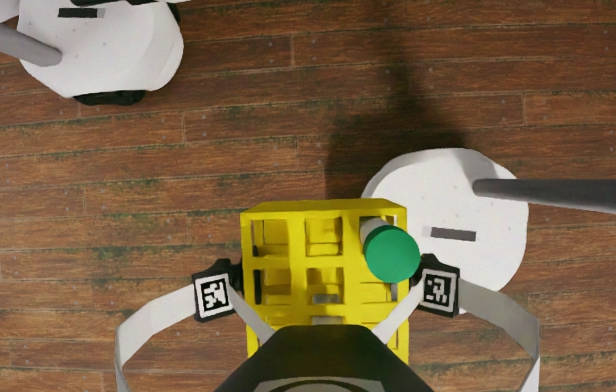

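{"api": "execute_actions", "payload": {
  "actions": [
    {"r1":{"base":{"strafe_m":0.06},"pace":"slow"}}
  ],
  "cameras": []
}}

{"api": "execute_actions", "payload": {
  "actions": [
    {"r1":{"base":{"translate_m":0.6},"pace":"slow"}}
  ],
  "cameras": ["r1_wrist_camera","r1_head_left_camera","r1_head_right_camera"]
}}

Scene clock: 275.50 s.
r1.base_odometry: x=-1.657 y=-3.608 heading=+1.379 (m, m, rad; r1's odometry frame)
r1.turned_by_wheels: +0.000 (rad since the last result)
r1.turned_by_imu: -0.002 (rad since the last result)
r1.base_tilt: forward=-0.1 right=+0.6 (deg)
r1.lidar_m: 0.25 1.64 2.20 2.11 2.19 3.13 3.04 2.80 2.07 1.93 0.67 0.78
r1.base_status: done
r1.joint_positions: lift_m=+1.000 arm_m=+0.121 wrist_yaw_rad=+0.000 wrist_pitch_rad=+1.570 wrist_roll_rad=+1.570 gripper_m=+0.016
r1.joint_status: not commanded
r1.motor_effort: lift_m=+17(17) arm_m=-8(8) wrist_yaw_rad=+5(3) wrist_pitch_rad=-1(1) wrist_roll_rad=+0(1) gripper_m=-33(29) wheel_0=-1(7) wheel_1=+3(6) wheel_2=+0(1) (%)
r1.hand_pose: x=+0.2925 y=-0.0874 z=+0.8900 quat_wxyz=(+0.500, +0.500, +0.500, -0.500) (m; r1's base frame)
r1.wrist_depth_mm: 904 904 1098 1098 1078 1042 1060 / 1138 1118 1118 1078 1078 1098 1060 / 1138 1118 1098 1098 1078 1078 1060 / 1160 1138 1118 1098 904 878 1078 / 1160 1138 1138 228 144 878 1078 / 1160 1138 190 193 192 176 1078 / 1160 1138 1138 - 1138 1118 1078
r2.base_odometry: x=-2.451 y=-1.483 heading=-2.970 (m, m, rad; r2's odometry frame)
r2.turned_by_wheels: +0.000 (rad since the last result)
r2.turned_by_imu: +0.002 (rad since the last result)
r2.base_tilt: forward=-0.1 right=+0.2 (deg)
r2.lidar_m: 3.85 0.37 0.25 - - 0.25 0.43 5.13 1.14 2.74 0.72 0.74
r2.base_status: not commanded
r2.joint_positions: lift_m=+0.300 arm_m=+0.001 wrist_yaw_rad=+0.000 wrist_pitch_rad=+0.010 wrist_roll_rad=+0.006 gripper_m=+0.000
r2.joint_status: not commanded
r2.motor_effort: lift_m=+15(15) arm_m=-3(3) wrist_yaw_rad=+0(0) wrist_pitch_rad=-8(7) wrist_roll_rad=+0(0) gripper_m=-9(4) wheel_0=-2(2) wheel_1=+0(0) wheel_2=+0(0) (%)
r2.hand_pose: x=+0.4600 y=-0.0874 z=+0.4756 quat_wxyz=(+1.000, +0.003, +0.005, +0.000) (m; r2's base frame)
r2.wrist_depth_mm: - - - - - - - / - - - - - - - / - - - - - - - / - - - - - - - / - - - - - - 1921 / 1618 1576 187 198 1281 1430 741 / 1118 991 1098 107 1008 946 647
pictures: none
No camera images: the call's "cameras" was empty. Leave "cameras" out to get every camera's image.

Scene clock: 282.77 s.
r1.base_odometry: x=-1.543 y=-3.019 heading=+1.380 (m, m, rad; r1's odometry frame)
r1.turned_by_wheels: +0.000 (rad since the last result)
r1.turned_by_imu: -0.005 (rad since the last result)
r1.base_tilt: forward=-0.2 right=+0.7 (deg)
r1.lidar_m: 0.25 1.03 1.43 2.11 2.19 3.76 3.69 2.82 0.58 0.51 0.48 1.05
r1.base_status: done
r1.joint_positions: lift_m=+1.000 arm_m=+0.121 wrist_yaw_rad=+0.000 wrist_pitch_rad=+1.570 wrist_roll_rad=+1.570 gripper_m=+0.016
r1.joint_status: not commanded
r1.motor_effort: lift_m=+17(17) arm_m=-8(8) wrist_yaw_rad=+5(5) wrist_pitch_rad=-2(0) wrist_roll_rad=+1(2) gripper_m=-31(34) wheel_0=+3(6) wheel_1=+3(6) wheel_2=-1(8) (%)
r1.hand_pose: x=+0.2925 y=-0.0874 z=+0.8900 quat_wxyz=(+0.500, +0.500, +0.500, -0.500) (m; r1's base frame)
r1.wrist_depth_mm: 1138 1118 1098 878 1060 1078 1078 / 1118 1118 1098 1078 1060 1078 1060 / 1138 1138 1138 1098 1078 1078 1078 / 1138 1138 1118 1098 891 891 1060 / 1160 1138 1138 228 144 878 1078 / 1160 1118 189 194 192 177 1098 / 960 1138 1160 - 1098 1098 1078
r2.base_odometry: x=-2.451 y=-1.483 heading=-2.970 (m, m, rad; r2's odometry frame)
r2.turned_by_wheels: +0.000 (rad since the last result)
r2.turned_by_imu: +0.003 (rad since the last result)
r2.base_tilt: forward=-0.3 right=+0.3 (deg)
r2.lidar_m: 3.87 0.35 0.25 - - 0.25 0.45 5.11 1.15 0.45 0.47 3.97
r2.base_status: not commanded
r2.joint_positions: lift_m=+0.300 arm_m=+0.001 wrist_yaw_rad=+0.000 wrist_pitch_rad=+0.010 wrist_roll_rad=+0.006 gripper_m=+0.000
r2.joint_status: not commanded
r2.motor_effort: lift_m=+15(15) arm_m=-3(3) wrist_yaw_rad=-2(1) wrist_pitch_rad=-7(8) wrist_roll_rad=+0(1) gripper_m=-5(6) wheel_0=-2(2) wheel_1=+0(0) wheel_2=+0(0) (%)
r2.hand_pose: x=+0.4600 y=-0.0874 z=+0.4756 quat_wxyz=(+1.000, +0.003, +0.005, +0.000) (m; r2's base frame)
r2.wrist_depth_mm: - - - - - - - / - - - - - - - / - - - - - - - / - - - - - - - / - - - - - - - / 1618 1618 187 196 1281 1464 1430 / 1118 991 1098 107 1008 1008 1025
pictures: r1_head_left_camera, r1_head_right_camera, r1_wrist_camera
Images, in order (width x height): r1_head_left_camera 420x672, r1_head_right_camera 420x672, r1_wrist_camera 616x392.

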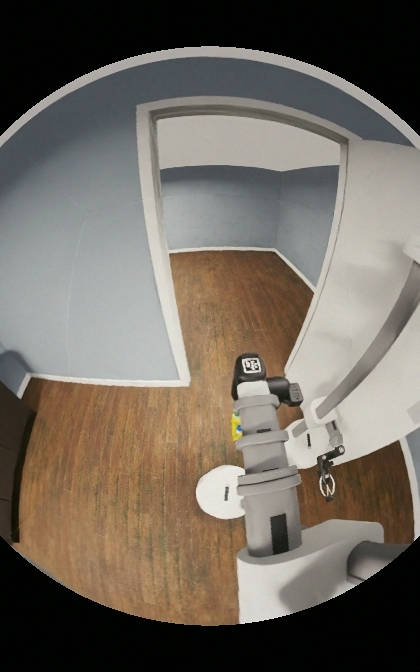

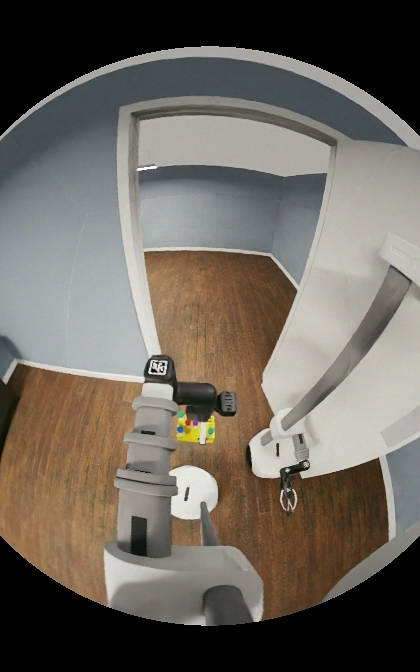

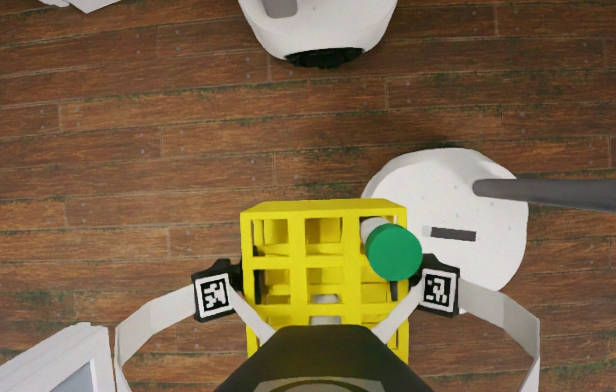

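{"api": "execute_actions", "payload": {
  "actions": [
    {"r1":{"base":{"strafe_m":-0.08},"pace":"slow"}}
  ],
  "cameras": []
}}

{"api": "execute_actions", "payload": {
  "actions": [
    {"r1":{"base":{"translate_m":0.5},"pace":"slow"}}
  ],
  "cameras": ["r1_wrist_camera","r1_head_left_camera"]
}}

Scene clock: 286.90 s.
r1.base_odometry: x=-1.465 y=-3.034 heading=+1.379 (m, m, rad; r1's odometry frame)
r1.turned_by_wheels: +0.000 (rad since the last result)
r1.turned_by_imu: -0.002 (rad since the last result)
r1.base_tilt: forward=-0.2 right=+0.6 (deg)
r1.lidar_m: 0.26 1.05 1.42 2.19 2.29 3.75 3.70 2.71 0.49 0.44 0.42 0.96
r1.base_status: done
r1.joint_positions: lift_m=+1.000 arm_m=+0.121 wrist_yaw_rad=+0.000 wrist_pitch_rad=+1.570 wrist_roll_rad=+1.570 gripper_m=+0.016
r1.joint_status: not commanded
r1.motor_effort: lift_m=+17(17) arm_m=-8(8) wrist_yaw_rad=+4(3) wrist_pitch_rad=+0(0) wrist_roll_rad=+1(0) gripper_m=-31(33) wheel_0=+1(6) wheel_1=-4(7) wheel_2=+1(5) (%)
r1.hand_pose: x=+0.2925 y=-0.0874 z=+0.8900 quat_wxyz=(+0.500, +0.500, +0.500, -0.500) (m; r1's base frame)
r1.wrist_depth_mm: 1138 1098 1078 878 891 1042 1060 / 1118 1118 1098 946 1078 1060 1060 / 1160 1138 1118 1118 1098 1098 1060 / 1160 1138 1138 1118 891 878 1078 / 1182 1138 1138 228 147 878 1078 / 1160 1160 189 194 192 177 1078 / 1138 1138 1138 - 1118 1098 1078
r2.base_odometry: x=-2.451 y=-1.483 heading=-2.970 (m, m, rad; r2's odometry frame)
r2.turned_by_wheels: +0.000 (rad since the last result)
r2.turned_by_imu: +0.002 (rad since the last result)
r2.base_tilt: forward=-0.2 right=+0.3 (deg)
r2.lidar_m: 3.84 0.37 0.25 - - 0.25 0.45 5.14 1.16 0.37 0.41 3.97
r2.base_status: not commanded
r2.joint_positions: lift_m=+0.300 arm_m=+0.001 wrist_yaw_rad=+0.000 wrist_pitch_rad=+0.010 wrist_roll_rad=+0.006 gripper_m=+0.000
r2.joint_status: not commanded
r2.motor_effort: lift_m=+15(15) arm_m=-3(3) wrist_yaw_rad=-4(3) wrist_pitch_rad=-8(8) wrist_roll_rad=+0(0) gripper_m=-5(6) wheel_0=-2(2) wheel_1=+0(0) wheel_2=+0(0) (%)
r2.hand_pose: x=+0.4600 y=-0.0874 z=+0.4756 quat_wxyz=(+1.000, +0.003, +0.005, +0.000) (m; r2's base frame)
r2.wrist_depth_mm: - - - - - - - / - - - - - - - / - - - - - - - / - - - - - - - / - - - - - - - / 1618 1537 188 197 1281 1464 1397 / 1138 991 1098 107 991 991 1025
pictures: none
No camera images: the call's "cameras" was empty. Leave "cameras" out to get every camera's image.

Scene clock: 293.20 s.
r1.base_odometry: x=-1.370 y=-2.543 heading=+1.379 (m, m, rad; r1's odometry frame)
r1.turned_by_wheels: +0.000 (rad since the last result)
r1.turned_by_imu: -0.004 (rad since the last result)
r1.base_tilt: forward=-0.2 right=+0.7 (deg)
r1.lidar_m: 0.25 0.61 0.72 1.99 2.30 4.04 - 0.65 0.40 0.40 0.68 2.74
r1.base_status: done
r1.joint_positions: lift_m=+1.000 arm_m=+0.121 wrist_yaw_rad=+0.000 wrist_pitch_rad=+1.570 wrist_roll_rad=+1.570 gripper_m=+0.016
r1.joint_status: not commanded
r1.motor_effort: lift_m=+17(17) arm_m=-8(8) wrist_yaw_rad=+5(4) wrist_pitch_rad=-1(2) wrist_roll_rad=+0(2) gripper_m=-30(32) wheel_0=+1(5) wheel_1=+2(6) wheel_2=-3(9) (%)
r1.hand_pose: x=+0.2925 y=-0.0874 z=+0.8900 quat_wxyz=(+0.500, +0.500, +0.500, -0.500) (m; r1's base frame)
r1.wrist_depth_mm: 1138 1118 1098 1078 1060 854 854 / 1138 1098 1098 1078 1078 1060 1060 / 1138 1098 1098 1078 1098 1078 1078 / 1138 1118 1118 1118 891 891 1078 / 1160 1160 1138 227 168 891 1078 / 1160 1138 189 193 192 177 1078 / 1160 1138 1138 - 1118 1098 1078
r2.base_odometry: x=-2.451 y=-1.483 heading=-2.970 (m, m, rad; r2's odometry frame)
r2.turned_by_wheels: +0.000 (rad since the last result)
r2.turned_by_imu: +0.002 (rad since the last result)
r2.base_tilt: forward=-0.2 right=+0.4 (deg)
r2.lidar_m: 3.87 0.38 0.25 - - 0.25 0.44 0.61 0.38 0.40 2.87 4.00
r2.base_status: not commanded
r2.joint_positions: lift_m=+0.300 arm_m=+0.001 wrist_yaw_rad=+0.000 wrist_pitch_rad=+0.010 wrist_roll_rad=+0.006 gripper_m=+0.000
r2.joint_status: not commanded
r2.motor_effort: lift_m=+15(15) arm_m=-4(3) wrist_yaw_rad=-1(2) wrist_pitch_rad=-8(7) wrist_roll_rad=+0(1) gripper_m=-7(4) wheel_0=-2(2) wheel_1=+0(0) wheel_2=+0(0) (%)
r2.hand_pose: x=+0.4600 y=-0.0874 z=+0.4756 quat_wxyz=(+1.000, +0.003, +0.005, +0.000) (m; r2's base frame)
r2.wrist_depth_mm: - - - - - - - / - - - - - - - / - - - - - - - / - - - - - - - / - - - - - - - / 1618 1576 187 197 1308 1464 1430 / 1118 976 1098 107 1008 991 1025
pictures: r1_head_left_camera, r1_wrist_camera
Images, in order (width x height): r1_head_left_camera 420x672, r1_wrist_camera 616x392.

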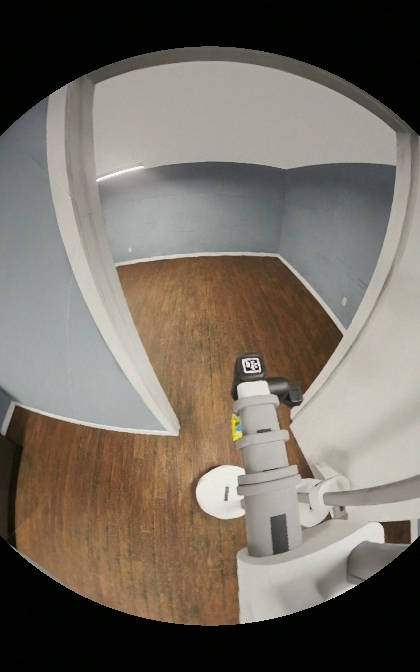

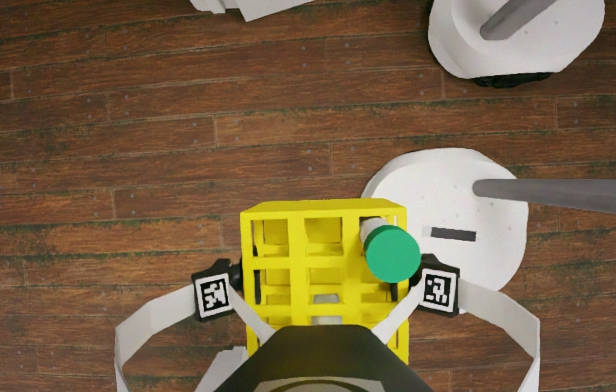

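{"api": "execute_actions", "payload": {
  "actions": [
    {"r1":{"base":{"strafe_m":-0.04},"pace":"slow"}}
  ],
  "cameras": []
}}

{"api": "execute_actions", "payload": {
  "actions": [
    {"r1":{"base":{"translate_m":0.5},"pace":"slow"}}
  ],
  "cameras": ["r1_wrist_camera","r1_head_left_camera"]
}}

Scene clock: 296.17 s.
r1.base_odometry: x=-1.331 y=-2.551 heading=+1.379 (m, m, rad; r1's odometry frame)
r1.turned_by_wheels: +0.000 (rad since the last result)
r1.turned_by_imu: -0.001 (rad since the last result)
r1.base_tilt: forward=-0.2 right=+0.6 (deg)
r1.lidar_m: 0.25 0.64 0.71 1.95 2.34 4.08 - 0.59 0.36 0.37 0.65 0.86
r1.base_status: done
r1.joint_positions: lift_m=+1.000 arm_m=+0.121 wrist_yaw_rad=+0.000 wrist_pitch_rad=+1.570 wrist_roll_rad=+1.570 gripper_m=+0.016
r1.joint_status: not commanded
r1.motor_effort: lift_m=+17(17) arm_m=-8(8) wrist_yaw_rad=+5(3) wrist_pitch_rad=+0(1) wrist_roll_rad=+2(1) gripper_m=-32(31) wheel_0=+2(6) wheel_1=-2(6) wheel_2=+0(5) (%)
r1.hand_pose: x=+0.2925 y=-0.0874 z=+0.8900 quat_wxyz=(+0.500, +0.500, +0.500, -0.500) (m; r1's base frame)
r1.wrist_depth_mm: 1118 1098 1098 1098 1078 854 842 / 1118 1138 1098 1078 1078 960 1008 / 1138 1118 1118 1098 1078 1078 1060 / 1138 1138 1138 1118 891 866 1060 / 1138 1138 1138 229 145 891 1078 / 1205 1138 189 194 193 177 1098 / 1182 1160 1138 - 1118 1098 1098
r2.base_odometry: x=-2.451 y=-1.483 heading=-2.970 (m, m, rad; r2's odometry frame)
r2.turned_by_wheels: +0.000 (rad since the last result)
r2.turned_by_imu: +0.001 (rad since the last result)
r2.base_tilt: forward=-0.3 right=+0.3 (deg)
r2.lidar_m: 3.87 0.35 0.25 - - 0.25 0.42 0.58 0.35 0.36 2.88 4.00
r2.base_status: not commanded
r2.joint_positions: lift_m=+0.300 arm_m=+0.001 wrist_yaw_rad=+0.000 wrist_pitch_rad=+0.010 wrist_roll_rad=+0.006 gripper_m=+0.000
r2.joint_status: not commanded
r2.motor_effort: lift_m=+15(15) arm_m=-3(4) wrist_yaw_rad=-1(2) wrist_pitch_rad=-7(8) wrist_roll_rad=+0(0) gripper_m=-8(9) wheel_0=-2(2) wheel_1=+0(0) wheel_2=+0(0) (%)
r2.hand_pose: x=+0.4600 y=-0.0874 z=+0.4756 quat_wxyz=(+1.000, +0.003, +0.005, +0.000) (m; r2's base frame)
r2.wrist_depth_mm: - - - - - - - / - - - - - - - / - - - - - - - / - - - - - - - / - - - - - - - / 1576 1576 187 197 1281 1464 1430 / 1118 991 1098 107 1008 991 1025
pictures: none
No camera images: the call's "cameras" was empty. Leave "cameras" out to get every camera's image.

Scene clock: 302.47 s.
r1.base_odometry: x=-1.235 y=-2.060 heading=+1.379 (m, m, rad; r1's odometry frame)
r1.turned_by_wheels: +0.000 (rad since the last result)
r1.turned_by_imu: -0.004 (rad since the last result)
r1.base_tilt: forward=-0.2 right=+0.7 (deg)
r1.lidar_m: 0.25 2.94 0.41 0.38 2.35 3.21 - 0.68 0.62 0.56 1.95 2.68
r1.base_status: done
r1.joint_positions: lift_m=+1.000 arm_m=+0.121 wrist_yaw_rad=+0.000 wrist_pitch_rad=+1.570 wrist_roll_rad=+1.570 gripper_m=+0.016
r1.joint_status: not commanded
r1.motor_effort: lift_m=+17(17) arm_m=-8(8) wrist_yaw_rad=+4(3) wrist_pitch_rad=-1(2) wrist_roll_rad=+1(0) gripper_m=-31(32) wheel_0=+1(5) wheel_1=+3(5) wheel_2=-3(7) (%)
r1.hand_pose: x=+0.2925 y=-0.0874 z=+0.8900 quat_wxyz=(+0.500, +0.500, +0.500, -0.500) (m; r1's base frame)
r1.wrist_depth_mm: 1118 1118 1098 1078 1078 1060 1060 / 1118 1118 1098 1098 1078 1060 1060 / 1118 1118 1118 1098 1098 1078 1078 / 1160 1138 1118 1098 891 891 1098 / 1160 1138 1138 228 144 878 1078 / 1160 1138 189 195 193 177 1098 / 1160 1160 1138 - 1060 1098 1098
r2.base_odometry: x=-2.451 y=-1.483 heading=-2.970 (m, m, rad; r2's odometry frame)
r2.turned_by_wheels: +0.000 (rad since the last result)
r2.turned_by_imu: +0.002 (rad since the last result)
r2.base_tilt: forward=-0.2 right=+0.3 (deg)
r2.lidar_m: 3.87 0.36 0.25 - - 0.25 0.43 0.65 0.76 2.73 2.87 3.99
r2.base_status: not commanded
r2.joint_positions: lift_m=+0.300 arm_m=+0.001 wrist_yaw_rad=+0.000 wrist_pitch_rad=+0.010 wrist_roll_rad=+0.006 gripper_m=+0.000
r2.joint_status: not commanded
r2.motor_effort: lift_m=+15(15) arm_m=-4(4) wrist_yaw_rad=-1(1) wrist_pitch_rad=-7(7) wrist_roll_rad=-1(1) gripper_m=-7(8) wheel_0=-2(2) wheel_1=-1(0) wheel_2=+0(0) (%)
r2.hand_pose: x=+0.4600 y=-0.0874 z=+0.4756 quat_wxyz=(+1.000, +0.003, +0.005, +0.000) (m; r2's base frame)
r2.wrist_depth_mm: - - - - - - - / - - - - - - - / - - - - - - - / - - - - - - - / - - - - - - - / 1576 1576 187 197 1281 1464 1430 / 1138 991 1098 107 1008 991 1025
pictures: r1_head_left_camera, r1_wrist_camera
Images, in order (width x height): r1_head_left_camera 420x672, r1_wrist_camera 616x392.

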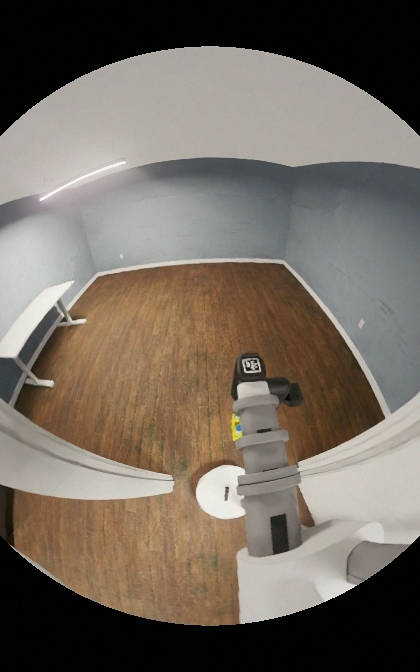

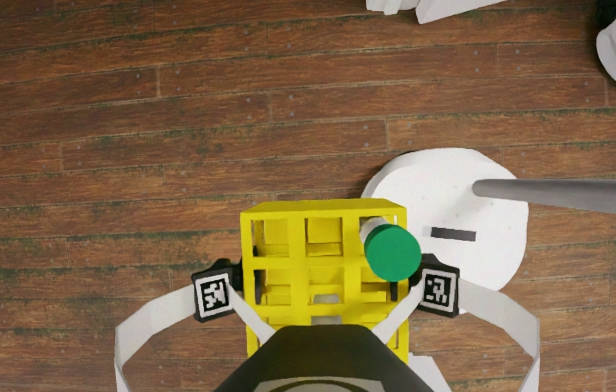

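{"api": "execute_actions", "payload": {
  "actions": [
    {"r1":{"base":{"translate_m":1.3}}}
  ],
  "cameras": []
}}

{"api": "execute_actions", "payload": {
  "actions": [
    {"r1":{"base":{"rotate_rad":1.57},"pace":"slow"},"r2":{"base":{"strafe_m":-0.5},"pace":"slow"}}
  ],
  "cameras": ["r1_head_right_camera","r1_head_left_camera","r2_head_left_camera"]
}}

Scene clock: 310.73 s.
r1.base_odometry: x=-0.988 y=-0.784 heading=+1.380 (m, m, rad; r1's odometry frame)
r1.turned_by_wheels: +0.000 (rad since the last result)
r1.turned_by_imu: -0.007 (rad since the last result)
r1.base_tilt: forward=-0.2 right=+0.6 (deg)
r1.lidar_m: 0.25 2.93 2.19 2.08 1.67 1.24 1.86 1.30 1.64 1.87 1.94 2.66
r1.base_status: done
r1.joint_positions: lift_m=+1.000 arm_m=+0.121 wrist_yaw_rad=+0.000 wrist_pitch_rad=+1.570 wrist_roll_rad=+1.570 gripper_m=+0.016
r1.joint_status: not commanded
r1.motor_effort: lift_m=+17(17) arm_m=-8(8) wrist_yaw_rad=+5(3) wrist_pitch_rad=+1(2) wrist_roll_rad=+3(1) gripper_m=-34(31) wheel_0=+0(6) wheel_1=+2(5) wheel_2=+0(11) (%)
r1.hand_pose: x=+0.2925 y=-0.0874 z=+0.8900 quat_wxyz=(+0.500, +0.500, +0.500, -0.500) (m; r1's base frame)
r1.wrist_depth_mm: 1138 1118 1098 1098 1078 1060 1042 / 1118 1118 1118 1078 1060 1078 1042 / 1138 1160 1118 1098 1098 1078 1060 / 1160 1118 1118 1098 866 878 1078 / 1182 1160 1118 229 145 878 1060 / 1182 1138 189 194 192 177 1098 / 1160 1138 1138 - 1118 1098 1098
r2.base_odometry: x=-2.451 y=-1.483 heading=-2.970 (m, m, rad; r2's odometry frame)
r2.turned_by_wheels: +0.000 (rad since the last result)
r2.turned_by_imu: +0.003 (rad since the last result)
r2.base_tilt: forward=-0.1 right=+0.4 (deg)
r2.lidar_m: 3.86 0.34 0.25 - - 0.25 0.43 1.89 1.15 2.72 2.85 3.97
r2.base_status: not commanded
r2.joint_positions: lift_m=+0.300 arm_m=+0.001 wrist_yaw_rad=+0.000 wrist_pitch_rad=+0.010 wrist_roll_rad=+0.006 gripper_m=+0.000
r2.joint_status: not commanded
r2.motor_effort: lift_m=+15(15) arm_m=-4(4) wrist_yaw_rad=-2(1) wrist_pitch_rad=-7(7) wrist_roll_rad=+0(0) gripper_m=-8(8) wheel_0=-2(2) wheel_1=+0(0) wheel_2=+0(0) (%)
r2.hand_pose: x=+0.4600 y=-0.0874 z=+0.4756 quat_wxyz=(+1.000, +0.003, +0.005, +0.000) (m; r2's base frame)
r2.wrist_depth_mm: - - - - - - - / - - - - - - - / - - - - - - - / - - - - - - - / - - - - - - - / 1618 1618 187 197 1308 1464 1430 / 1118 991 1098 107 1008 991 1042
pictures: none
No camera images: the call's "cameras" was empty. Leave "cameras" out to get every camera's image.

Scene clock: 316.87 s.
r1.base_odometry: x=-0.988 y=-0.784 heading=+2.949 (m, m, rad; r1's odometry frame)
r1.turned_by_wheels: +1.569 (rad since the last result)
r1.turned_by_imu: +1.552 (rad since the last result)
r1.base_tilt: forward=-0.2 right=+0.6 (deg)
r1.lidar_m: 0.25 1.69 1.20 1.69 1.32 1.66 1.87 1.94 2.65 2.83 2.94 2.18
r1.base_status: done
r1.joint_positions: lift_m=+1.000 arm_m=+0.121 wrist_yaw_rad=+0.000 wrist_pitch_rad=+1.570 wrist_roll_rad=+1.570 gripper_m=+0.016
r1.joint_status: not commanded
r1.motor_effort: lift_m=+17(17) arm_m=-8(8) wrist_yaw_rad=+5(4) wrist_pitch_rad=-1(1) wrist_roll_rad=+0(1) gripper_m=-31(33) wheel_0=-3(6) wheel_1=-3(8) wheel_2=-3(4) (%)
r1.hand_pose: x=+0.2925 y=-0.0874 z=+0.8900 quat_wxyz=(+0.500, +0.500, +0.500, -0.500) (m; r1's base frame)
r1.wrist_depth_mm: 1138 1118 1078 1078 1078 1078 1042 / 1138 1118 1118 1098 1078 1078 1060 / 1138 1118 1118 1098 1078 1060 1060 / 1138 1118 1118 1098 878 878 1078 / 1160 1138 1118 229 146 904 1078 / 1160 1160 190 194 192 177 1098 / 1160 1160 1160 - 1118 1118 1118
r2.base_odometry: x=-2.536 y=-0.990 heading=-2.970 (m, m, rad; r2's odometry frame)
r2.turned_by_wheels: +0.000 (rad since the last result)
r2.turned_by_imu: +0.004 (rad since the last result)
r2.base_tilt: forward=-0.1 right=+0.3 (deg)
r2.lidar_m: 3.86 2.58 2.06 0.25 0.26 0.58 1.80 0.83 1.06 2.22 2.34 3.98
r2.base_status: done
r2.joint_positions: lift_m=+0.300 arm_m=+0.001 wrist_yaw_rad=+0.000 wrist_pitch_rad=+0.010 wrist_roll_rad=+0.006 gripper_m=+0.000
r2.joint_status: not commanded
r2.motor_effort: lift_m=+15(15) arm_m=-3(3) wrist_yaw_rad=+1(1) wrist_pitch_rad=-7(7) wrist_roll_rad=+0(0) gripper_m=-4(8) wheel_0=+0(9) wheel_1=+5(8) wheel_2=-1(0) (%)
r2.hand_pose: x=+0.4600 y=-0.0874 z=+0.4756 quat_wxyz=(+1.000, +0.003, +0.005, +0.000) (m; r2's base frame)
r2.wrist_depth_mm: - - - - - - - / - - - - - - - / - - - - - - - / - - - - - - - / - - - - - - - / 1618 1576 188 197 1281 1464 1430 / 1118 991 1078 107 991 991 1025
pictures: r1_head_left_camera, r1_head_right_camera, r2_head_left_camera
Images, in order (width x height): r1_head_left_camera 420x672, r1_head_right_camera 420x672, r2_head_left_camera 420x672.

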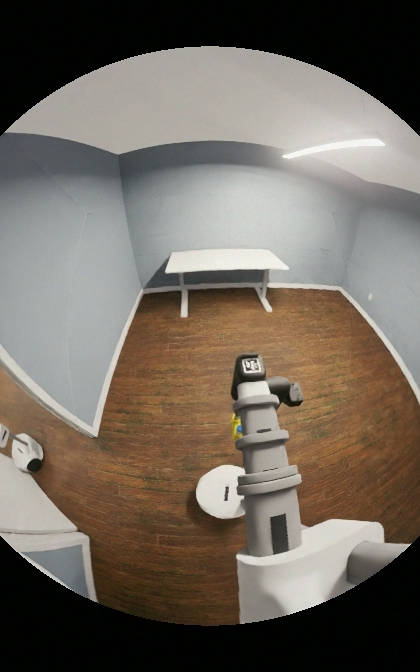

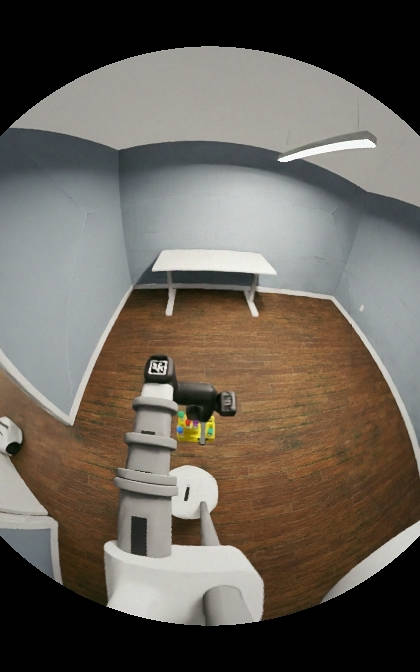

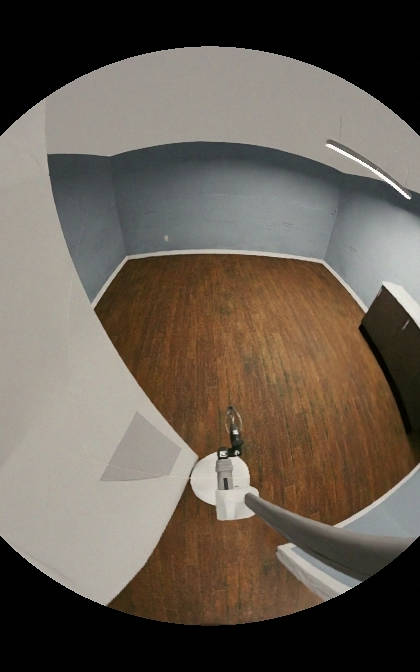

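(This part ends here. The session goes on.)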